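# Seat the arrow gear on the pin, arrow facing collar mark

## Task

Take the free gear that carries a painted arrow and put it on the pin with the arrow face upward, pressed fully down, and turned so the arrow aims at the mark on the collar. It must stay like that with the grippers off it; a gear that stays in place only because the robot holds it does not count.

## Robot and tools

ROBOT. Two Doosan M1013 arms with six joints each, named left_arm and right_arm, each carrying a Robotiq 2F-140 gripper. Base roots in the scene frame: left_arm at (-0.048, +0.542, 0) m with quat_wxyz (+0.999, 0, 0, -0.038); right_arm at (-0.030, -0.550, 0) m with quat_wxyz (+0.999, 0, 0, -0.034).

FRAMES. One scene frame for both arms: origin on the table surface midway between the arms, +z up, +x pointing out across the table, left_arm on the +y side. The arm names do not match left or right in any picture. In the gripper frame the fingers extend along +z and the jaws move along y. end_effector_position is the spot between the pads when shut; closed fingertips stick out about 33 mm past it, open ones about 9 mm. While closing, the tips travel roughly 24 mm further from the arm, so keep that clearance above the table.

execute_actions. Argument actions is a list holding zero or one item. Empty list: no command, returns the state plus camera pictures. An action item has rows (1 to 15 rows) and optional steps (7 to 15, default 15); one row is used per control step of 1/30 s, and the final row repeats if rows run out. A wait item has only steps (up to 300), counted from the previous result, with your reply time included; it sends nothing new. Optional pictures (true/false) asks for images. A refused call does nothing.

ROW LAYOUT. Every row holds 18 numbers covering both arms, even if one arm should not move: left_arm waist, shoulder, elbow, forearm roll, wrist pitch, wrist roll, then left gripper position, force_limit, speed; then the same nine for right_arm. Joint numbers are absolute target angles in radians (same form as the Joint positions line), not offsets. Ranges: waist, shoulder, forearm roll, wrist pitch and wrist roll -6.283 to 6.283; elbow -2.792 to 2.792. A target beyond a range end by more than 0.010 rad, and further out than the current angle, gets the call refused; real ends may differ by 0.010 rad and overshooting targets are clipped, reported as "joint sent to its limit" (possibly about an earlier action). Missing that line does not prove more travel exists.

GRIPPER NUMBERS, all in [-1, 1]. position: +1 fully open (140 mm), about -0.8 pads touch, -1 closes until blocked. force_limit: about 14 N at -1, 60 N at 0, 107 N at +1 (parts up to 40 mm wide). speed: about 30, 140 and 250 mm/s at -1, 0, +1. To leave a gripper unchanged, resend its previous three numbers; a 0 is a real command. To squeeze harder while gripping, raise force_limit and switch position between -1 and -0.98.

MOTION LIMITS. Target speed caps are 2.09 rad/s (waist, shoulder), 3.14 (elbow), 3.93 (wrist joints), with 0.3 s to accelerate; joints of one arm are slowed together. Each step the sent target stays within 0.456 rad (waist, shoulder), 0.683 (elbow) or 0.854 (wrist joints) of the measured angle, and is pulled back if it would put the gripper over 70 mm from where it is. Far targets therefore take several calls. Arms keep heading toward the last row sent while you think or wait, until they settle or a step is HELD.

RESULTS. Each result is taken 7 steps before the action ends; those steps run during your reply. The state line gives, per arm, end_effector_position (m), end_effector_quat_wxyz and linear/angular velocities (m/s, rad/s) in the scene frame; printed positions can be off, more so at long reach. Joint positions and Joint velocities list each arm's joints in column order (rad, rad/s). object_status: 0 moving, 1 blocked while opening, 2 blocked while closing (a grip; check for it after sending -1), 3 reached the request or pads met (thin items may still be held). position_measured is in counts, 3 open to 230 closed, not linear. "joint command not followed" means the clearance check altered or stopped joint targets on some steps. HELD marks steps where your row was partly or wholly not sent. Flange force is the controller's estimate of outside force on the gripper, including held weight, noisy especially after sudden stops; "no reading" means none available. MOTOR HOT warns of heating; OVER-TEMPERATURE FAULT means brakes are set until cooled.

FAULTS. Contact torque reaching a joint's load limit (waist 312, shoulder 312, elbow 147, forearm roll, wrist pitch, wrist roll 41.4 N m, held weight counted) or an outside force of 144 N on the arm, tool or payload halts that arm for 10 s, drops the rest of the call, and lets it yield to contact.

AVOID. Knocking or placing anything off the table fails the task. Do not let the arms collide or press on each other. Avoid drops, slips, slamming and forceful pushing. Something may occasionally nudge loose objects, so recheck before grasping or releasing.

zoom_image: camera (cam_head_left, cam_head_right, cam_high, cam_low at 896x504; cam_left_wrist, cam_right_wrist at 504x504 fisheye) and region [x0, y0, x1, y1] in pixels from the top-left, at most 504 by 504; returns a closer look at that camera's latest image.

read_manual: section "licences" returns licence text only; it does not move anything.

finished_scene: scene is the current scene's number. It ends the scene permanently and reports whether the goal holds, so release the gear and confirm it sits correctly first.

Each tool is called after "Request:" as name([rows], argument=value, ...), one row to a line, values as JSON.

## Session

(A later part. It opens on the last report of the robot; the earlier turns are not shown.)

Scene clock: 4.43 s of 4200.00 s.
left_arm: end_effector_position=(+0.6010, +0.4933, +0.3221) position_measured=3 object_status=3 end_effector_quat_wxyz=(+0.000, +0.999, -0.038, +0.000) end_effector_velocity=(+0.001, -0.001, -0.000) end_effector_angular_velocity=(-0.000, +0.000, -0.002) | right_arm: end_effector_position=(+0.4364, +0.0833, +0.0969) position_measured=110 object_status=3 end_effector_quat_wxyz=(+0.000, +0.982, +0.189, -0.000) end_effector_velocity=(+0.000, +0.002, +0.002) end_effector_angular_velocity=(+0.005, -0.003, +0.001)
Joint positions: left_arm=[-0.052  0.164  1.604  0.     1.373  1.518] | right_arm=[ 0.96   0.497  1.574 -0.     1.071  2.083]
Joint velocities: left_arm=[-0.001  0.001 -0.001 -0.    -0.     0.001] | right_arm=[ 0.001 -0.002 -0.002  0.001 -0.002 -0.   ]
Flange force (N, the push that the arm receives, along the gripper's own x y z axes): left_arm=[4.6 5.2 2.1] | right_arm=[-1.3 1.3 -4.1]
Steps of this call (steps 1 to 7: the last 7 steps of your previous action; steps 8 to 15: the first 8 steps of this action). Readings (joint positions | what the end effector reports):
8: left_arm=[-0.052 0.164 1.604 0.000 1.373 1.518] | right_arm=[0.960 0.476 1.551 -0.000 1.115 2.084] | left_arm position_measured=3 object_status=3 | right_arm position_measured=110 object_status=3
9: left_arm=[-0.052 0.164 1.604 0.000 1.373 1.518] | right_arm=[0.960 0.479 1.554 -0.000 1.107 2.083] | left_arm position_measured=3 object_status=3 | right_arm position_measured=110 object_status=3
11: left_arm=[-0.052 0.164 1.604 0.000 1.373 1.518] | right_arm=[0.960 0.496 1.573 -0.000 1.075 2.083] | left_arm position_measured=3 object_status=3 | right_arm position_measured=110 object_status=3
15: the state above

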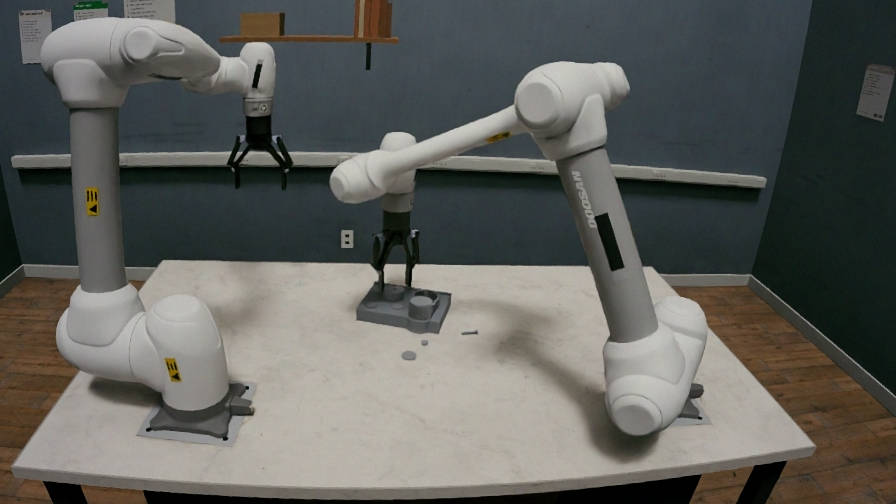

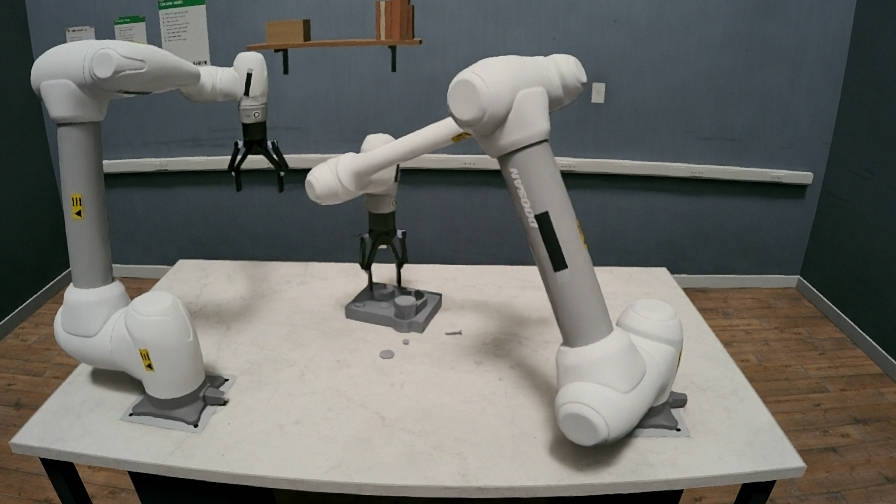

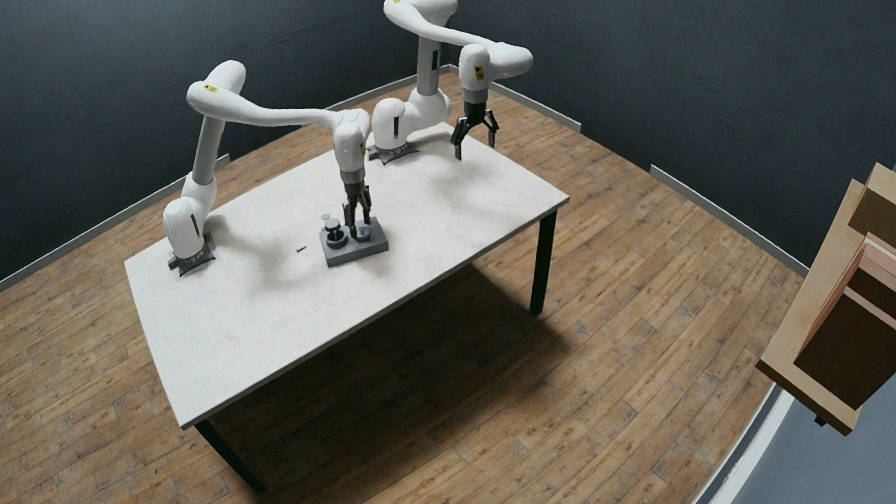

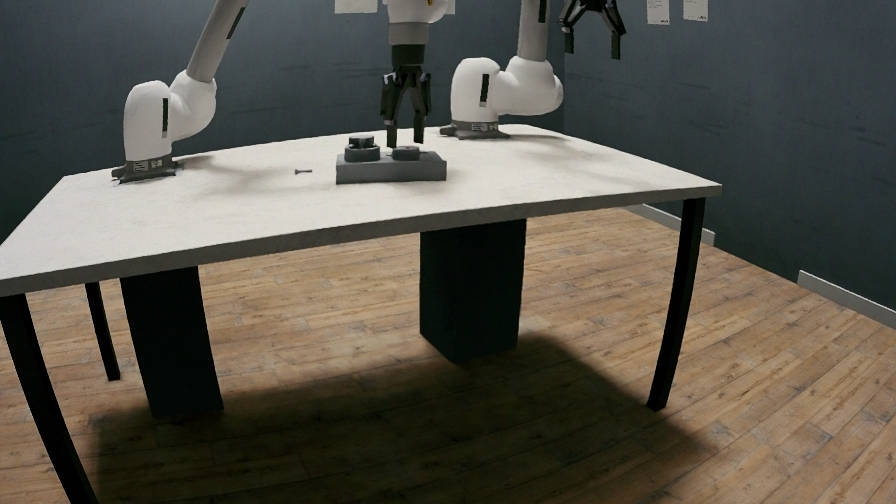

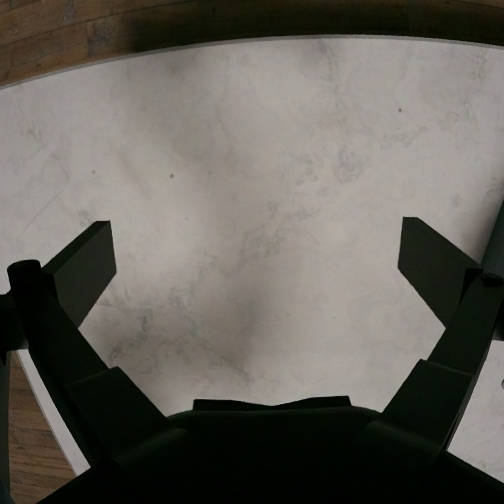

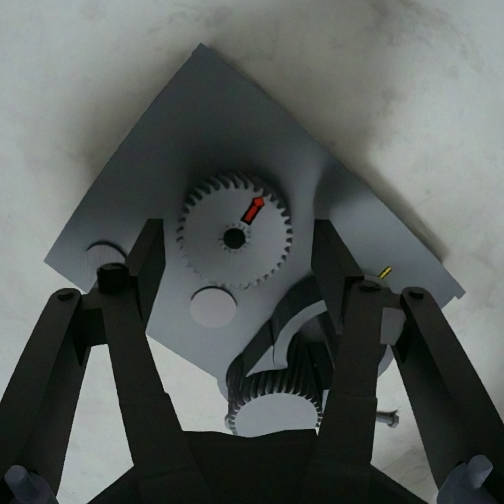

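Request:
execute_actions([
  {"rows":[[-0.052,0.164,1.604,0,1.373,1.518,1,0,0,0.9619,0.5112,1.5816,0,1.0488,2.083,0.15,0,0]],"steps":8},
])

Request:
execute_actions([
  {"rows":[[-0.052,0.164,1.604,0,1.373,1.518,1,0,0,0.9619,0.5112,1.5816,0,1.0488,2.083,-1,-0.4,-0.5]]},
])

Request:
execute_actions([
  {"rows":[[-0.052,0.164,1.604,0,1.373,1.518,1,0,0,0.9619,0.4994,1.5699,0,1.0723,2.083,-1,-0.4,-0.5],[-0.052,0.164,1.604,0,1.373,1.518,1,0,0,0.9619,0.4994,1.5699,0,1.0723,2.083,-1,-0.4,-0.5],[-0.052,0.164,1.604,0,1.373,1.518,1,0,0,0.9619,0.4679,1.5329,0,1.1408,2.083,-1,-0.4,-0.5]],"steps":12},
])

Request:
execute_actions([
  {"rows":[[-0.052,0.164,1.604,0,1.373,1.518,1,0,0,0.9294,0.326,1.743,0,1.0726,2.80,-1,-0.4,-0.5]]},
])

Request:
execute_actions([
  {"steps":12},
], pictures=true)

Request:
zoom_image(camera="cam_right_wrist", region=[140, 110, 340, 330])

Request:
zoom_image(camera="cam_low", region=[320, 100, 410, 190])

Scene clock: 5.23 s of 4200.00 s.
left_arm: end_effector_position=(+0.6010, +0.4933, +0.3221) position_measured=3 object_status=3 end_effector_quat_wxyz=(+0.000, +0.999, -0.038, +0.000) end_effector_velocity=(+0.000, +0.000, +0.001) end_effector_angular_velocity=(+0.000, -0.002, +0.001) | right_arm: end_effector_position=(+0.4366, +0.0835, +0.0969) position_measured=110 object_status=3 end_effector_quat_wxyz=(-0.000, +0.982, +0.189, +0.000) end_effector_velocity=(+0.008, +0.013, -0.020) end_effector_angular_velocity=(+0.019, -0.015, +0.002)
Joint positions: left_arm=[-0.052  0.164  1.604  0.     1.373  1.518] | right_arm=[ 0.96   0.497  1.574 -0.     1.07   2.083]
Joint velocities: left_arm=[ 0.    -0.001 -0.     0.    -0.    -0.   ] | right_arm=[ 0.002  0.026 -0.     0.    -0.05   0.   ]
Flange force (N, the push that the arm receives, along the gripper's own x y z axes): left_arm=[1.7 4.9 1.5] | right_arm=[-0.1 -4.6 -4.0]
Steps of this call (steps 1 to 7: the last 7 steps of your previous action; steps 8 to 15: the robot went on to your last target; steps 16 to 23: nothing new was sent; step 24: the first step of this action). Readings (joint positions | what the end effector reports):
24: the state above

Scene clock: 5.73 s of 4200.00 s.
left_arm: end_effector_position=(+0.6010, +0.4933, +0.3221) position_measured=3 object_status=3 end_effector_quat_wxyz=(+0.000, +0.999, -0.038, +0.000) end_effector_velocity=(-0.000, +0.000, +0.002) end_effector_angular_velocity=(+0.000, -0.002, +0.000) | right_arm: end_effector_position=(+0.4367, +0.0856, +0.0821) position_measured=138 object_status=0 end_effector_quat_wxyz=(-0.000, +0.982, +0.190, +0.000) end_effector_velocity=(-0.000, +0.001, +0.001) end_effector_angular_velocity=(+0.000, -0.000, +0.001)
Joint positions: left_arm=[-0.052  0.164  1.604  0.     1.373  1.518] | right_arm=[0.962 0.511 1.582 0.    1.049 2.083]
Joint velocities: left_arm=[ 0.    -0.002 -0.001  0.001  0.001 -0.   ] | right_arm=[ 0.001  0.    -0.001  0.     0.001  0.   ]
Flange force (N, the push that the arm receives, along the gripper's own x y z axes): left_arm=[1.6 4.2 0.7] | right_arm=[-7.3 1.3 -13.4]
Steps of this call (steps 1 to 7: the last 7 steps of your previous action; steps 8 to 15: the first 8 steps of this action). Readings (joint positions | what the end effector reports):
8: left_arm=[-0.052 0.164 1.604 0.000 1.373 1.518] | right_arm=[0.962 0.511 1.582 0.000 1.049 2.083] | left_arm position_measured=3 object_status=3 | right_arm position_measured=110 object_status=0
9: left_arm=[-0.052 0.164 1.604 0.000 1.373 1.518] | right_arm=[0.962 0.511 1.582 0.000 1.049 2.083] | left_arm position_measured=3 object_status=3 | right_arm position_measured=112 object_status=0
11: left_arm=[-0.052 0.164 1.604 0.000 1.373 1.518] | right_arm=[0.962 0.511 1.582 0.000 1.049 2.083] | left_arm position_measured=3 object_status=3 | right_arm position_measured=121 object_status=0
15: the state above

Scene clock: 6.13 s of 4200.00 s.
left_arm: end_effector_position=(+0.6010, +0.4933, +0.3221) position_measured=3 object_status=3 end_effector_quat_wxyz=(+0.000, +0.999, -0.038, +0.000) end_effector_velocity=(+0.000, -0.001, -0.001) end_effector_angular_velocity=(+0.003, +0.001, -0.003) | right_arm: end_effector_position=(+0.4365, +0.0852, +0.1199) position_measured=138 object_status=2 end_effector_quat_wxyz=(+0.001, +0.982, +0.190, -0.000) end_effector_velocity=(+0.011, +0.014, +0.515) end_effector_angular_velocity=(+0.038, -0.030, +0.000)
Joint positions: left_arm=[-0.052  0.164  1.604  0.     1.373  1.518] | right_arm=[ 0.962  0.482  1.551 -0.     1.11   2.083]
Joint velocities: left_arm=[-0.003  0.001 -0.     0.003  0.    -0.   ] | right_arm=[ 0.    -0.367 -0.45   0.     0.769  0.   ]
Flange force (N, the push that the arm receives, along the gripper's own x y z axes): left_arm=[4.6 5.6 1.1] | right_arm=[-5.4 4.4 5.0]
Steps of this call (steps 1 to 7: the last 7 steps of your previous action; steps 8 to 12: the first 5 steps of this action). Readings (joint positions | what the end effector reports):
8: left_arm=[-0.052 0.164 1.604 0.000 1.373 1.518] | right_arm=[0.962 0.511 1.581 0.000 1.049 2.083] | left_arm position_measured=3 object_status=3 | right_arm position_measured=138 object_status=2
9: left_arm=[-0.052 0.164 1.604 0.000 1.373 1.518] | right_arm=[0.962 0.508 1.579 -0.000 1.056 2.083] | left_arm position_measured=3 object_status=3 | right_arm position_measured=138 object_status=2
11: left_arm=[-0.052 0.164 1.604 -0.000 1.373 1.518] | right_arm=[0.962 0.494 1.564 -0.000 1.084 2.083] | left_arm position_measured=3 object_status=3 | right_arm position_measured=138 object_status=2
12: the state above

Scene clock: 6.63 s of 4200.00 s.
left_arm: end_effector_position=(+0.6010, +0.4933, +0.3221) position_measured=3 object_status=3 end_effector_quat_wxyz=(+0.000, +0.999, -0.038, +0.000) end_effector_velocity=(+0.000, -0.001, +0.001) end_effector_angular_velocity=(-0.001, -0.002, -0.001) | right_arm: end_effector_position=(+0.4157, +0.0404, +0.1394) position_measured=138 object_status=2 end_effector_quat_wxyz=(-0.001, +1.000, +0.004, +0.000) end_effector_velocity=(-0.169, -0.348, +0.015) end_effector_angular_velocity=(-0.018, +0.017, -2.855)
Joint positions: left_arm=[-0.052  0.164  1.604  0.     1.373  1.518] | right_arm=[0.946 0.397 1.642 0.    1.101 2.441]
Joint velocities: left_arm=[-0.001 -0.001 -0.001 -0.001  0.     0.   ] | right_arm=[-0.125 -0.547  0.781 -0.003 -0.21   2.732]
Flange force (N, the push that the arm receives, along the gripper's own x y z axes): left_arm=[1.9 5.1 1.7] | right_arm=[-1.3 7.6 1.5]
Steps of this call (steps 1 to 7: the last 7 steps of your previous action; steps 8 to 15: the first 8 steps of this action). Readings (joint positions | what the end effector reports):
8: left_arm=[-0.052 0.164 1.604 -0.000 1.373 1.518] | right_arm=[0.962 0.468 1.533 0.000 1.141 2.083] | left_arm position_measured=3 object_status=3 | right_arm position_measured=138 object_status=2
9: left_arm=[-0.052 0.164 1.604 0.000 1.373 1.518] | right_arm=[0.962 0.466 1.536 0.000 1.139 2.092] | left_arm position_measured=3 object_status=3 | right_arm position_measured=138 object_status=2
11: left_arm=[-0.052 0.164 1.604 0.000 1.373 1.518] | right_arm=[0.959 0.455 1.555 0.000 1.130 2.151] | left_arm position_measured=3 object_status=3 | right_arm position_measured=138 object_status=2
15: the state above

Scene clock: 7.03 s of 4200.00 s.
left_arm: end_effector_position=(+0.6010, +0.4933, +0.3221) position_measured=3 object_status=3 end_effector_quat_wxyz=(+0.000, +0.999, -0.038, +0.000) end_effector_velocity=(-0.000, +0.000, -0.001) end_effector_angular_velocity=(-0.001, +0.002, +0.001) | right_arm: end_effector_position=(+0.3931, -0.0045, +0.1402) position_measured=138 object_status=2 end_effector_quat_wxyz=(+0.000, +0.983, -0.183, +0.000) end_effector_velocity=(+0.000, -0.000, +0.000) end_effector_angular_velocity=(+0.001, -0.000, -0.002)
Joint positions: left_arm=[-0.052  0.164  1.604  0.     1.373  1.518] | right_arm=[ 0.929  0.326  1.743 -0.     1.073  2.8  ]
Joint velocities: left_arm=[ 0.001  0.001  0.    -0.001  0.    -0.   ] | right_arm=[-0.001 -0.001  0.001  0.    -0.001  0.001]
Flange force (N, the push that the arm receives, along the gripper's own x y z axes): left_arm=[1.9 5.5 2.0] | right_arm=[0.2 -1.4 2.6]
Kept back: nothing.
Steps of this call (steps 1 to 7: the last 7 steps of your previous action; steps 8 to 12: the robot went on to your last target). Readings (joint positions | what the end effector reports):
1: left_arm=[-0.052 0.164 1.604 0.000 1.373 1.518] | right_arm=[0.942 0.379 1.667 -0.000 1.094 2.531] | left_arm position_measured=3 object_status=3 | right_arm position_measured=138 object_status=2
2: left_arm=[-0.052 0.164 1.604 0.000 1.373 1.518] | right_arm=[0.938 0.363 1.690 -0.000 1.088 2.610] | left_arm position_measured=3 object_status=3 | right_arm position_measured=138 object_status=2
4: left_arm=[-0.052 0.164 1.604 0.000 1.373 1.518] | right_arm=[0.933 0.340 1.723 -0.000 1.078 2.728] | left_arm position_measured=3 object_status=3 | right_arm position_measured=138 object_status=2
8: left_arm=[-0.052 0.164 1.604 0.000 1.373 1.518] | right_arm=[0.929 0.326 1.743 -0.000 1.073 2.799] | left_arm position_measured=3 object_status=3 | right_arm position_measured=138 object_status=2
12: the state above

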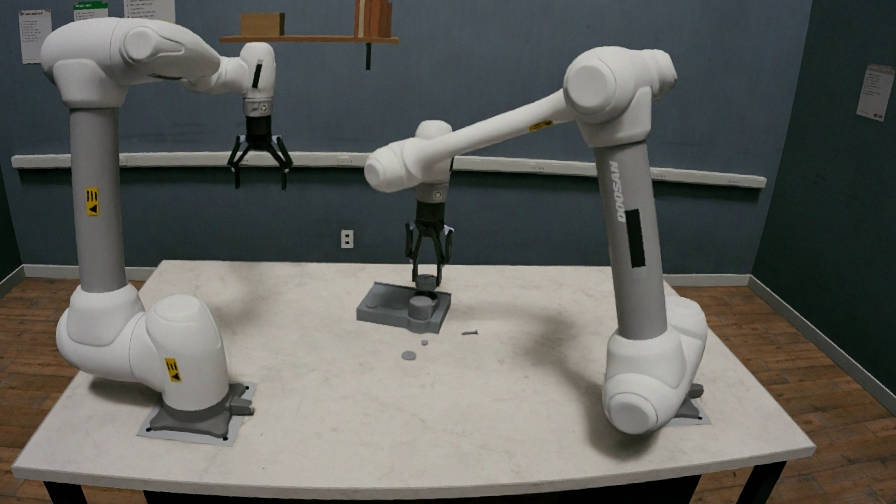

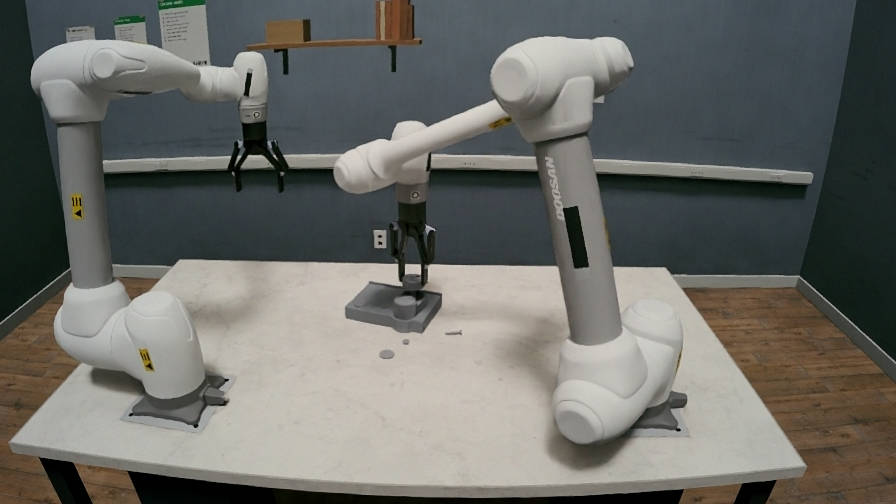

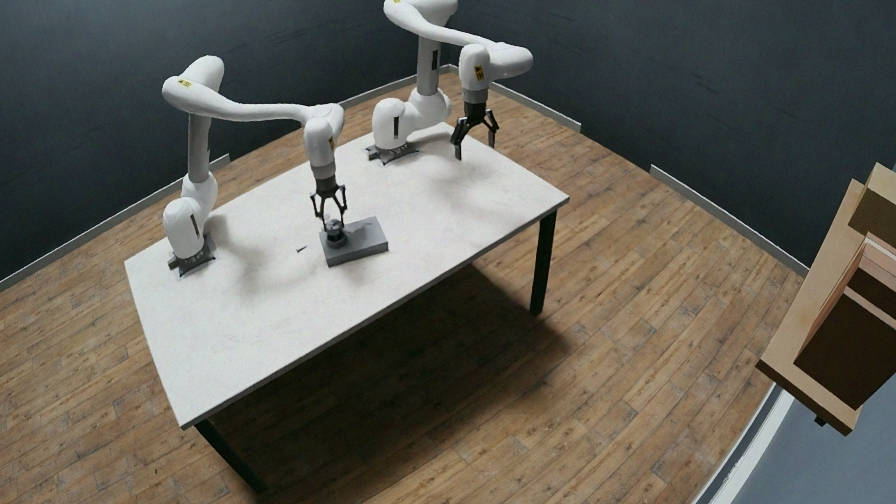

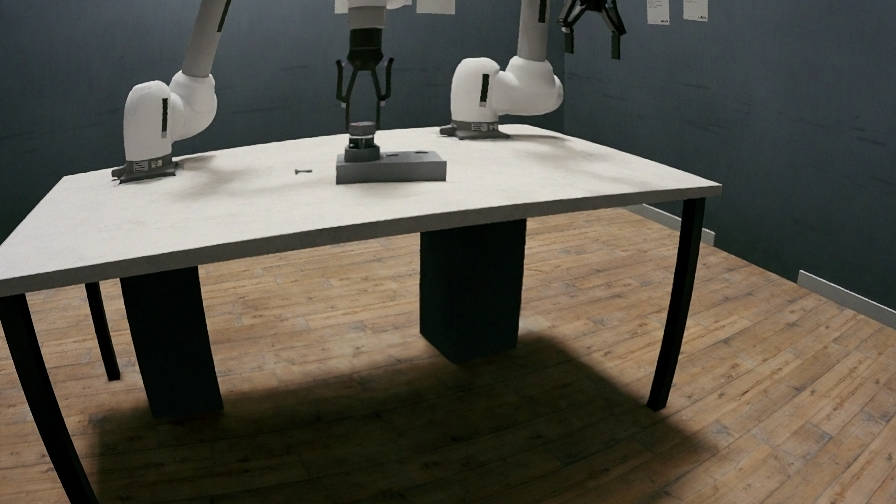

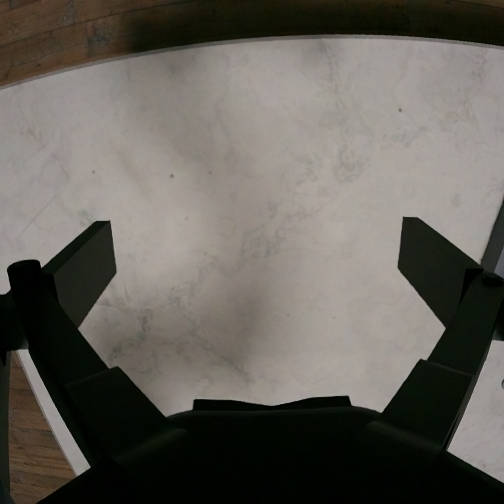

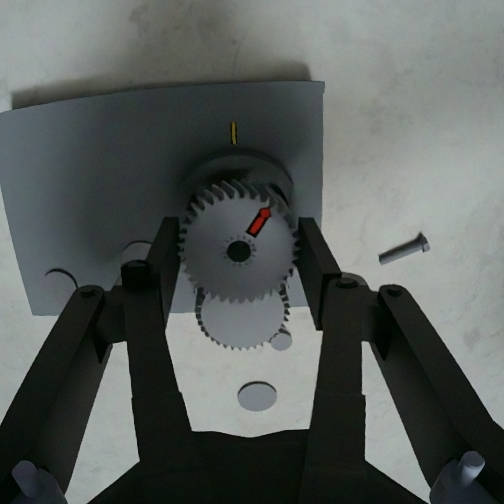

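Region (140, 110, 340, 330) of cam_right_wrist's 504x504 image, scaled by 2.291, with more detail than that image has; it fills the left 458 columns of this view, and the rest is white.

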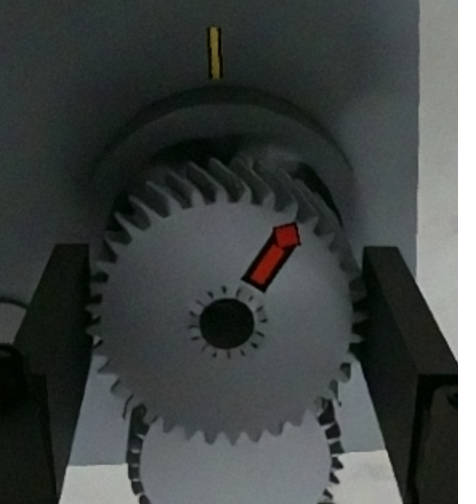

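Region (320, 100, 410, 190) of cam_low's 896x504 image, scaled by 5.600, with more detail than that image has.

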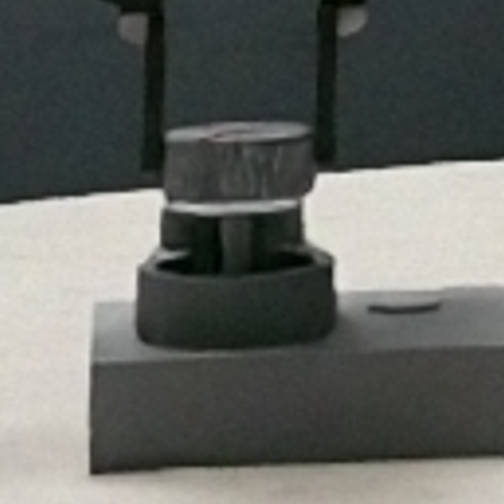

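Request:
execute_actions([
  {"rows":[[-0.052,0.164,1.604,0,1.373,1.518,1,0,0,0.9294,0.3293,1.7467,0,1.0656,2.80,-1,-0.4,-0.5],[-0.052,0.164,1.604,0,1.373,1.518,1,0,0,0.9294,0.3309,1.7486,0,1.0621,2.80,-1,-0.4,-0.5],[-0.052,0.164,1.604,0,1.373,1.518,1,0,0,0.9294,0.3325,1.7504,0,1.0587,2.80,-1,-0.4,-0.5]],"steps":14},
])

Request:
execute_actions([
  {"rows":[[-0.052,0.164,1.604,0,1.373,1.518,1,0,0,0.9294,0.3338,1.7518,0,1.056,2.80,-1,-0.4,-0.5]],"steps":13},
])

Scene clock: 7.57 s of 4200.00 s.
left_arm: end_effector_position=(+0.6010, +0.4933, +0.3221) position_measured=3 object_status=3 end_effector_quat_wxyz=(+0.000, +0.999, -0.038, +0.000) end_effector_velocity=(-0.001, +0.000, +0.000) end_effector_angular_velocity=(-0.001, +0.000, +0.001) | right_arm: end_effector_position=(+0.3931, -0.0045, +0.1321) position_measured=138 object_status=2 end_effector_quat_wxyz=(+0.000, +0.983, -0.183, -0.000) end_effector_velocity=(-0.000, +0.001, +0.000) end_effector_angular_velocity=(+0.000, -0.000, +0.001)
Joint positions: left_arm=[-0.052  0.164  1.604  0.     1.373  1.518] | right_arm=[ 0.929  0.332  1.75  -0.     1.059  2.8  ]
Joint velocities: left_arm=[ 0.001 -0.001  0.001 -0.001  0.     0.   ] | right_arm=[ 0.001 -0.    -0.001  0.     0.    -0.   ]
Flange force (N, the push that the arm receives, along the gripper's own x y z axes): left_arm=[2.8 4.2 1.2] | right_arm=[1.6 0.1 2.6]
Steps of this call (steps 1 to 9: the robot went on to your last target; steps 10 to 16: the first 7 steps of this action). Readings (joint positions | what the end effector reports):
10: left_arm=[-0.052 0.164 1.604 0.000 1.373 1.518] | right_arm=[0.929 0.326 1.743 -0.000 1.072 2.800] | left_arm position_measured=3 object_status=3 | right_arm position_measured=138 object_status=2
11: left_arm=[-0.052 0.164 1.604 0.000 1.373 1.518] | right_arm=[0.929 0.327 1.745 -0.000 1.069 2.800] | left_arm position_measured=3 object_status=3 | right_arm position_measured=138 object_status=2
13: left_arm=[-0.052 0.164 1.604 0.000 1.373 1.518] | right_arm=[0.929 0.332 1.750 -0.000 1.061 2.800] | left_arm position_measured=3 object_status=3 | right_arm position_measured=138 object_status=2
16: the state above

Scene clock: 8.00 s of 4200.00 s.
left_arm: end_effector_position=(+0.6010, +0.4933, +0.3221) position_measured=3 object_status=3 end_effector_quat_wxyz=(+0.000, +0.999, -0.038, +0.000) end_effector_velocity=(-0.000, +0.000, -0.001) end_effector_angular_velocity=(-0.000, +0.001, +0.001) | right_arm: end_effector_position=(+0.3931, -0.0045, +0.1306) position_measured=138 object_status=2 end_effector_quat_wxyz=(+0.000, +0.983, -0.183, -0.000) end_effector_velocity=(-0.000, +0.001, -0.000) end_effector_angular_velocity=(+0.002, -0.001, +0.001)
Joint positions: left_arm=[-0.052  0.164  1.604  0.     1.373  1.518] | right_arm=[ 0.929  0.334  1.752 -0.     1.056  2.8  ]
Joint velocities: left_arm=[ 0.001 -0.     0.001 -0.     0.    -0.   ] | right_arm=[ 0.001 -0.     0.001  0.    -0.003 -0.   ]
Flange force (N, the push that the arm receives, along the gripper's own x y z axes): left_arm=[1.3 5.0 2.3] | right_arm=[-9.3 3.2 -7.1]
Steps of this call (steps 1 to 7: the last 7 steps of your previous action; steps 8 to 13: the first 6 steps of this action). Readings (joint positions | what the end effector reports):
8: left_arm=[-0.052 0.164 1.604 0.000 1.373 1.518] | right_arm=[0.929 0.333 1.750 -0.000 1.059 2.800] | left_arm position_measured=3 object_status=3 | right_arm position_measured=138 object_status=2
9: left_arm=[-0.052 0.164 1.604 0.000 1.373 1.518] | right_arm=[0.929 0.333 1.751 -0.000 1.057 2.800] | left_arm position_measured=3 object_status=3 | right_arm position_measured=138 object_status=2
11: left_arm=[-0.052 0.164 1.604 0.000 1.373 1.518] | right_arm=[0.929 0.334 1.752 -0.000 1.056 2.800] | left_arm position_measured=3 object_status=3 | right_arm position_measured=138 object_status=2
13: the state above

Request:
execute_actions([
  {"rows":[[-0.052,0.164,1.604,0,1.373,1.518,1,0,0,0.9306,0.333,1.753,0,1.0556,2.80,-1,-0.4,-0.5],[-0.052,0.164,1.604,0,1.373,1.518,1,0,0,0.9306,0.333,1.753,0,1.0556,2.80,-1,-0.4,-0.5],[-0.052,0.164,1.604,0,1.373,1.518,1,0,0,0.9306,0.333,1.753,0,1.0556,2.80,-1,-0.4,-0.5],[-0.052,0.164,1.604,0,1.373,1.518,1,0,0,0.9306,0.3338,1.7539,0,1.0539,2.80,-1,-0.4,-0.5]]},
])

Scene clock: 8.57 s of 4200.00 s.
left_arm: end_effector_position=(+0.6010, +0.4933, +0.3221) position_measured=3 object_status=3 end_effector_quat_wxyz=(+0.000, +0.999, -0.038, +0.000) end_effector_velocity=(+0.000, +0.001, +0.001) end_effector_angular_velocity=(+0.000, -0.000, +0.001) | right_arm: end_effector_position=(+0.3921, -0.0044, +0.1296) position_measured=138 object_status=2 end_effector_quat_wxyz=(-0.000, +0.983, -0.182, +0.000) end_effector_velocity=(-0.001, +0.000, -0.001) end_effector_angular_velocity=(-0.001, +0.001, +0.001)
Joint positions: left_arm=[-0.052  0.164  1.604  0.     1.373  1.518] | right_arm=[ 0.931  0.334  1.754 -0.     1.054  2.8  ]
Joint velocities: left_arm=[ 0.001  0.    -0.002  0.     0.002 -0.   ] | right_arm=[ 0.001  0.001 -0.     0.     0.     0.   ]
Flange force (N, the push that the arm receives, along the gripper's own x y z axes): left_arm=[2.6 3.9 0.7] | right_arm=[-7.0 2.1 -2.6]
Steps of this call (steps 1 to 7: the last 7 steps of your previous action; steps 8 to 9: the robot went on to your last target; steps 10 to 17: the first 8 steps of this action). Readings (joint positions | what the end effector reports):
10: left_arm=[-0.052 0.164 1.604 0.000 1.373 1.518] | right_arm=[0.929 0.334 1.752 -0.000 1.056 2.800] | left_arm position_measured=3 object_status=3 | right_arm position_measured=138 object_status=2
11: left_arm=[-0.052 0.164 1.604 0.000 1.373 1.518] | right_arm=[0.930 0.334 1.753 -0.000 1.056 2.800] | left_arm position_measured=3 object_status=3 | right_arm position_measured=138 object_status=2
13: left_arm=[-0.052 0.164 1.604 0.000 1.373 1.518] | right_arm=[0.931 0.333 1.753 -0.000 1.055 2.800] | left_arm position_measured=3 object_status=3 | right_arm position_measured=138 object_status=2
17: the state above

Request:
execute_actions([
  {"rows":[[-0.052,0.164,1.604,0,1.373,1.518,1,0,0,0.9315,0.3333,1.7546,0,1.0537,2.80,-1,-0.4,-0.5],[-0.052,0.164,1.604,0,1.373,1.518,1,0,0,0.9315,0.3333,1.7546,0,1.0537,2.80,-1,-0.4,-0.5],[-0.052,0.164,1.604,0,1.373,1.518,1,0,0,0.9315,0.3333,1.7546,0,1.0537,2.80,-1,-0.4,-0.5],[-0.052,0.164,1.604,0,1.373,1.518,1,0,0,0.9315,0.3341,1.7555,0,1.052,2.80,-1,-0.4,-0.5]]},
])

Request:
execute_actions([
  {"rows":[[-0.052,0.164,1.604,0,1.373,1.518,1,0,0,0.9315,0.335,1.7564,0,1.0502,2.80,-1,-0.4,-0.5]],"steps":13},
])

Scene clock: 9.10 s of 4200.00 s.
left_arm: end_effector_position=(+0.6010, +0.4933, +0.3221) position_measured=3 object_status=3 end_effector_quat_wxyz=(+0.000, +0.999, -0.038, +0.000) end_effector_velocity=(-0.001, -0.000, +0.000) end_effector_angular_velocity=(+0.001, -0.001, -0.001) | right_arm: end_effector_position=(+0.3914, -0.0043, +0.1286) position_measured=138 object_status=2 end_effector_quat_wxyz=(-0.000, +0.983, -0.182, +0.000) end_effector_velocity=(+0.001, -0.000, -0.000) end_effector_angular_velocity=(+0.001, -0.001, -0.002)
Joint positions: left_arm=[-0.052  0.164  1.604  0.     1.373  1.518] | right_arm=[ 0.932  0.334  1.755 -0.     1.052  2.8  ]
Joint velocities: left_arm=[-0.001 -0.001  0.001  0.001 -0.001  0.   ] | right_arm=[-0.002  0.001 -0.     0.    -0.002  0.   ]
Flange force (N, the push that the arm receives, along the gripper's own x y z axes): left_arm=[2.4 5.6 1.8] | right_arm=[-0.8 -0.3 1.1]
Steps of this call (steps 1 to 7: the last 7 steps of your previous action; step 8: the robot went on to your last target; steps 9 to 16: the first 8 steps of this action). Readings (joint positions | what the end effector reports):
9: left_arm=[-0.052 0.164 1.604 0.000 1.373 1.518] | right_arm=[0.931 0.334 1.754 -0.000 1.054 2.800] | left_arm position_measured=3 object_status=3 | right_arm position_measured=138 object_status=2
10: left_arm=[-0.052 0.164 1.604 0.000 1.373 1.518] | right_arm=[0.931 0.334 1.754 -0.000 1.054 2.800] | left_arm position_measured=3 object_status=3 | right_arm position_measured=138 object_status=2
12: left_arm=[-0.052 0.164 1.604 0.000 1.373 1.518] | right_arm=[0.931 0.334 1.755 -0.000 1.054 2.800] | left_arm position_measured=3 object_status=3 | right_arm position_measured=138 object_status=2
16: the state above

Scene clock: 9.53 s of 4200.00 s.
left_arm: end_effector_position=(+0.6010, +0.4933, +0.3221) position_measured=3 object_status=3 end_effector_quat_wxyz=(+0.000, +0.999, -0.038, +0.000) end_effector_velocity=(+0.000, +0.000, +0.001) end_effector_angular_velocity=(+0.000, -0.002, +0.001) | right_arm: end_effector_position=(+0.3914, -0.0043, +0.1274) position_measured=138 object_status=2 end_effector_quat_wxyz=(+0.000, +0.983, -0.182, -0.000) end_effector_velocity=(+0.001, +0.001, +0.000) end_effector_angular_velocity=(+0.001, -0.001, -0.000)
Joint positions: left_arm=[-0.052  0.164  1.604  0.     1.373  1.518] | right_arm=[ 0.932  0.335  1.756 -0.     1.05   2.8  ]
Joint velocities: left_arm=[ 0.001 -0.001 -0.001  0.    -0.    -0.   ] | right_arm=[-0.     0.001 -0.002 -0.    -0.001  0.   ]
Flange force (N, the push that the arm receives, along the gripper's own x y z axes): left_arm=[2.1 3.8 2.1] | right_arm=[-5.0 -0.1 0.8]
Steps of this call (steps 1 to 7: the last 7 steps of your previous action; steps 8 to 13: the first 6 steps of this action). Readings (joint positions | what the end effector reports):
8: left_arm=[-0.052 0.164 1.604 0.000 1.373 1.518] | right_arm=[0.932 0.334 1.756 -0.000 1.052 2.800] | left_arm position_measured=3 object_status=3 | right_arm position_measured=138 object_status=2
9: left_arm=[-0.052 0.164 1.604 0.000 1.373 1.518] | right_arm=[0.932 0.335 1.756 -0.000 1.051 2.800] | left_arm position_measured=3 object_status=3 | right_arm position_measured=138 object_status=2
11: left_arm=[-0.052 0.164 1.604 -0.000 1.373 1.518] | right_arm=[0.932 0.335 1.756 -0.000 1.050 2.800] | left_arm position_measured=3 object_status=3 | right_arm position_measured=138 object_status=2
13: the state above

Request:
execute_actions([
  {"rows":[[-0.052,0.164,1.604,0,1.373,1.518,1,0,0,0.9319,0.3361,1.7579,0,1.0476,2.795,-1,-0.4,-0.5]],"steps":13},
])

Request:
execute_actions([
  {"rows":[[-0.052,0.164,1.604,0,1.373,1.518,1,0,0,0.9319,0.3369,1.7588,0,1.0459,2.786,-1,-0.4,-0.5]],"steps":13},
])

Request:
execute_actions([
  {"rows":[[-0.052,0.164,1.604,0,1.373,1.518,1,0,0,0.9319,0.3378,1.7597,0,1.0441,2.777,-1,-0.4,-0.5]],"steps":13},
])

Scene clock: 9.97 s of 4200.00 s.
left_arm: end_effector_position=(+0.6010, +0.4933, +0.3221) position_measured=3 object_status=3 end_effector_quat_wxyz=(+0.000, +0.999, -0.038, +0.000) end_effector_velocity=(+0.000, -0.000, -0.001) end_effector_angular_velocity=(+0.000, +0.001, +0.001) | right_arm: end_effector_position=(+0.3912, -0.0042, +0.1260) position_measured=138 object_status=2 end_effector_quat_wxyz=(-0.000, +0.984, -0.179, +0.000) end_effector_velocity=(-0.001, +0.000, -0.000) end_effector_angular_velocity=(-0.000, +0.001, +0.002)
Joint positions: left_arm=[-0.052  0.164  1.604  0.     1.373  1.518] | right_arm=[ 0.932  0.336  1.758 -0.     1.048  2.795]
Joint velocities: left_arm=[-0.     0.001 -0.     0.    -0.    -0.002] | right_arm=[ 0.001 -0.     0.001  0.001  0.    -0.001]
Flange force (N, the push that the arm receives, along the gripper's own x y z axes): left_arm=[3.9 4.8 2.2] | right_arm=[2.4 2.2 -2.7]
Steps of this call (steps 1 to 7: the last 7 steps of your previous action; steps 8 to 13: the first 6 steps of this action). Readings (joint positions | what the end effector reports):
8: left_arm=[-0.052 0.164 1.604 -0.000 1.373 1.518] | right_arm=[0.932 0.335 1.756 -0.000 1.050 2.800] | left_arm position_measured=3 object_status=3 | right_arm position_measured=138 object_status=2
9: left_arm=[-0.052 0.164 1.604 0.000 1.373 1.518] | right_arm=[0.932 0.336 1.757 -0.000 1.049 2.797] | left_arm position_measured=3 object_status=3 | right_arm position_measured=138 object_status=2
11: left_arm=[-0.052 0.164 1.604 -0.000 1.373 1.518] | right_arm=[0.932 0.336 1.758 -0.000 1.048 2.795] | left_arm position_measured=3 object_status=3 | right_arm position_measured=138 object_status=2
13: the state above

Scene clock: 10.40 s of 4200.00 s.
left_arm: end_effector_position=(+0.6010, +0.4933, +0.3221) position_measured=3 object_status=3 end_effector_quat_wxyz=(+0.000, +0.999, -0.038, +0.000) end_effector_velocity=(+0.000, -0.001, -0.001) end_effector_angular_velocity=(-0.000, -0.001, -0.001) | right_arm: end_effector_position=(+0.3912, -0.0041, +0.1251) position_measured=138 object_status=2 end_effector_quat_wxyz=(-0.000, +0.985, -0.175, +0.000) end_effector_velocity=(-0.001, +0.000, -0.000) end_effector_angular_velocity=(-0.000, +0.001, +0.001)
Joint positions: left_arm=[-0.052  0.164  1.604  0.     1.373  1.518] | right_arm=[ 0.932  0.337  1.759 -0.     1.046  2.786]
Joint velocities: left_arm=[-0.001 -0.     0.001  0.    -0.002 -0.   ] | right_arm=[ 0.001  0.     0.     0.    -0.    -0.   ]
Flange force (N, the push that the arm receives, along the gripper's own x y z axes): left_arm=[3.4 5.0 1.9] | right_arm=[15.8 3.1 -15.9]
Steps of this call (steps 1 to 7: the last 7 steps of your previous action; steps 8 to 13: the first 6 steps of this action). Readings (joint positions | what the end effector reports):
8: left_arm=[-0.052 0.164 1.604 0.000 1.373 1.518] | right_arm=[0.932 0.336 1.758 -0.000 1.048 2.795] | left_arm position_measured=3 object_status=3 | right_arm position_measured=138 object_status=2
9: left_arm=[-0.052 0.164 1.604 0.000 1.373 1.518] | right_arm=[0.932 0.336 1.758 -0.000 1.047 2.790] | left_arm position_measured=3 object_status=3 | right_arm position_measured=138 object_status=2
11: left_arm=[-0.052 0.164 1.604 0.000 1.373 1.518] | right_arm=[0.932 0.337 1.759 -0.000 1.046 2.786] | left_arm position_measured=3 object_status=3 | right_arm position_measured=138 object_status=2
13: the state above

Scene clock: 10.83 s of 4200.00 s.
left_arm: end_effector_position=(+0.6010, +0.4933, +0.3221) position_measured=3 object_status=3 end_effector_quat_wxyz=(+0.000, +0.999, -0.038, +0.000) end_effector_velocity=(+0.000, +0.002, -0.002) end_effector_angular_velocity=(+0.002, +0.001, +0.002) | right_arm: end_effector_position=(+0.3912, -0.0041, +0.1241) position_measured=138 object_status=2 end_effector_quat_wxyz=(-0.000, +0.985, -0.170, +0.000) end_effector_velocity=(-0.000, -0.000, -0.001) end_effector_angular_velocity=(-0.001, +0.001, +0.000)
Joint positions: left_arm=[-0.052  0.164  1.604  0.     1.373  1.518] | right_arm=[ 0.932  0.338  1.76  -0.     1.044  2.777]
Joint velocities: left_arm=[ 0.002  0.002  0.001  0.001 -0.001  0.   ] | right_arm=[-0.     0.     0.001  0.     0.    -0.   ]
Flange force (N, the push that the arm receives, along the gripper's own x y z axes): left_arm=[2.7 5.7 2.2] | right_arm=[27.1 6.9 -33.9]
Steps of this call (steps 1 to 7: the last 7 steps of your previous action; steps 8 to 13: the first 6 steps of this action). Readings (joint positions | what the end effector reports):
8: left_arm=[-0.052 0.164 1.604 0.000 1.373 1.518] | right_arm=[0.932 0.337 1.759 -0.000 1.046 2.786] | left_arm position_measured=3 object_status=3 | right_arm position_measured=138 object_status=2
9: left_arm=[-0.052 0.164 1.604 0.000 1.373 1.518] | right_arm=[0.932 0.337 1.759 -0.000 1.045 2.781] | left_arm position_measured=3 object_status=3 | right_arm position_measured=138 object_status=2
11: left_arm=[-0.052 0.164 1.604 -0.000 1.373 1.518] | right_arm=[0.932 0.338 1.760 -0.000 1.044 2.777] | left_arm position_measured=3 object_status=3 | right_arm position_measured=138 object_status=2
13: the state above

Request:
execute_actions([
  {"rows":[[-0.052,0.164,1.604,0,1.373,1.518,1,0,0,0.9319,0.3348,1.7566,0,1.0502,2.79,-1,-0.4,-0.5],[-0.052,0.164,1.604,0,1.373,1.518,1,0,0,0.9319,0.3348,1.7566,0,1.0502,2.79,-1,-0.4,-0.5],[-0.052,0.164,1.604,0,1.373,1.518,1,0,0,0.9319,0.3348,1.7566,0,1.0502,2.79,-1,-0.4,-0.5],[-0.052,0.164,1.604,0,1.373,1.518,1,0,0,0.9319,0.3348,1.7566,0,1.0502,2.87,-1,-0.4,-0.5]],"steps":11},
])

Request:
execute_actions([
  {"rows":[[-0.052,0.164,1.604,0,1.373,1.518,1,0,0,0.9319,0.3361,1.7579,0,1.0476,2.865,-1,-0.4,-0.5],[-0.052,0.164,1.604,0,1.373,1.518,1,0,0,0.9319,0.3369,1.7588,0,1.0459,2.856,-1,-0.4,-0.5],[-0.052,0.164,1.604,0,1.373,1.518,1,0,0,0.9319,0.3378,1.7597,0,1.0441,2.847,-1,-0.4,-0.5]],"steps":15},
])

Request:
execute_actions([
  {"rows":[[-0.052,0.164,1.604,0,1.373,1.518,1,0,0,0.9319,0.3386,1.7606,0,1.0424,2.838,-1,-0.4,-0.5]],"steps":13},
])

Scene clock: 11.60 s of 4200.00 s.
left_arm: end_effector_position=(+0.6010, +0.4933, +0.3221) position_measured=3 object_status=3 end_effector_quat_wxyz=(+0.000, +0.999, -0.038, +0.000) end_effector_velocity=(-0.001, +0.000, +0.000) end_effector_angular_velocity=(+0.001, -0.001, -0.000) | right_arm: end_effector_position=(+0.3908, -0.0042, +0.1268) position_measured=138 object_status=2 end_effector_quat_wxyz=(+0.000, +0.984, -0.177, -0.000) end_effector_velocity=(+0.001, +0.002, +0.005) end_effector_angular_velocity=(+0.001, -0.001, -0.094)
Joint positions: left_arm=[-0.052  0.164  1.604  0.     1.373  1.518] | right_arm=[0.932 0.335 1.757 0.    1.05  2.79 ]
Joint velocities: left_arm=[-0.    -0.002  0.002  0.001 -0.001 -0.   ] | right_arm=[ 0.001 -0.002 -0.008 -0.     0.008  0.095]
Flange force (N, the push that the arm receives, along the gripper's own x y z axes): left_arm=[0.7 4.7 2.1] | right_arm=[8.6 -6.2 4.1]
Steps of this call (steps 1 to 7: the last 7 steps of your previous action; steps 8 to 15: the robot went on to your last target; steps 16 to 19: nothing new was sent; steps 20 to 23: the first 4 steps of this action). Readings (joint positions | what the end effector reports):
20: left_arm=[-0.052 0.164 1.604 0.000 1.373 1.518] | right_arm=[0.932 0.338 1.760 -0.000 1.044 2.777] | left_arm position_measured=3 object_status=3 | right_arm position_measured=138 object_status=2
21: left_arm=[-0.052 0.164 1.604 0.000 1.373 1.518] | right_arm=[0.932 0.337 1.759 -0.000 1.046 2.783] | left_arm position_measured=3 object_status=3 | right_arm position_measured=138 object_status=2
23: the state above

Scene clock: 12.10 s of 4200.00 s.
left_arm: end_effector_position=(+0.6010, +0.4933, +0.3221) position_measured=3 object_status=3 end_effector_quat_wxyz=(+0.000, +0.999, -0.038, +0.000) end_effector_velocity=(-0.001, +0.000, -0.001) end_effector_angular_velocity=(+0.003, +0.000, -0.002) | right_arm: end_effector_position=(+0.3911, -0.0041, +0.1240) position_measured=138 object_status=2 end_effector_quat_wxyz=(-0.000, +0.979, -0.205, -0.000) end_effector_velocity=(-0.001, +0.001, -0.000) end_effector_angular_velocity=(-0.001, -0.000, +0.004)
Joint positions: left_arm=[-0.052  0.164  1.604 -0.     1.373  1.518] | right_arm=[0.932 0.338 1.76  0.    1.044 2.847]
Joint velocities: left_arm=[-0.001 -0.     0.002  0.003 -0.001  0.001] | right_arm=[ 0.002  0.    -0.    -0.001  0.001 -0.001]
Flange force (N, the push that the arm receives, along the gripper's own x y z axes): left_arm=[2.3 4.1 1.3] | right_arm=[1.8 2.1 1.4]
Steps of this call (steps 1 to 7: the last 7 steps of your previous action; steps 8 to 15: the first 8 steps of this action). Readings (joint positions | what the end effector reports):
8: left_arm=[-0.052 0.164 1.604 0.000 1.373 1.518] | right_arm=[0.932 0.335 1.757 0.000 1.050 2.870] | left_arm position_measured=3 object_status=3 | right_arm position_measured=138 object_status=2
9: left_arm=[-0.052 0.164 1.604 0.000 1.373 1.518] | right_arm=[0.932 0.335 1.757 0.000 1.049 2.867] | left_arm position_measured=3 object_status=3 | right_arm position_measured=138 object_status=2
11: left_arm=[-0.052 0.164 1.604 0.000 1.373 1.518] | right_arm=[0.932 0.337 1.759 0.000 1.046 2.853] | left_arm position_measured=3 object_status=3 | right_arm position_measured=138 object_status=2
15: the state above

Scene clock: 12.53 s of 4200.00 s.
left_arm: end_effector_position=(+0.6010, +0.4933, +0.3221) position_measured=3 object_status=3 end_effector_quat_wxyz=(+0.000, +0.999, -0.038, +0.000) end_effector_velocity=(+0.000, +0.001, +0.001) end_effector_angular_velocity=(+0.002, -0.002, -0.000) | right_arm: end_effector_position=(+0.3911, -0.0041, +0.1229) position_measured=138 object_status=2 end_effector_quat_wxyz=(+0.000, +0.980, -0.200, +0.000) end_effector_velocity=(+0.000, -0.001, -0.000) end_effector_angular_velocity=(-0.000, +0.001, -0.001)
Joint positions: left_arm=[-0.052  0.164  1.604  0.     1.373  1.518] | right_arm=[ 0.932  0.339  1.761 -0.     1.042  2.838]
Joint velocities: left_arm=[-0.    -0.    -0.001  0.002 -0.    -0.   ] | right_arm=[-0.001  0.     0.001  0.    -0.    -0.   ]
Flange force (N, the push that the arm receives, along the gripper's own x y z axes): left_arm=[1.2 4.3 0.5] | right_arm=[2.6 1.2 1.1]
Steps of this call (steps 1 to 7: the last 7 steps of your previous action; steps 8 to 13: the first 6 steps of this action). Readings (joint positions | what the end effector reports):
8: left_arm=[-0.052 0.164 1.604 0.000 1.373 1.518] | right_arm=[0.932 0.338 1.760 0.000 1.044 2.847] | left_arm position_measured=3 object_status=3 | right_arm position_measured=138 object_status=2
9: left_arm=[-0.052 0.164 1.604 0.000 1.373 1.518] | right_arm=[0.932 0.338 1.760 0.000 1.043 2.842] | left_arm position_measured=3 object_status=3 | right_arm position_measured=138 object_status=2
11: left_arm=[-0.052 0.164 1.604 0.000 1.373 1.518] | right_arm=[0.932 0.339 1.761 -0.000 1.042 2.838] | left_arm position_measured=3 object_status=3 | right_arm position_measured=138 object_status=2
13: the state above


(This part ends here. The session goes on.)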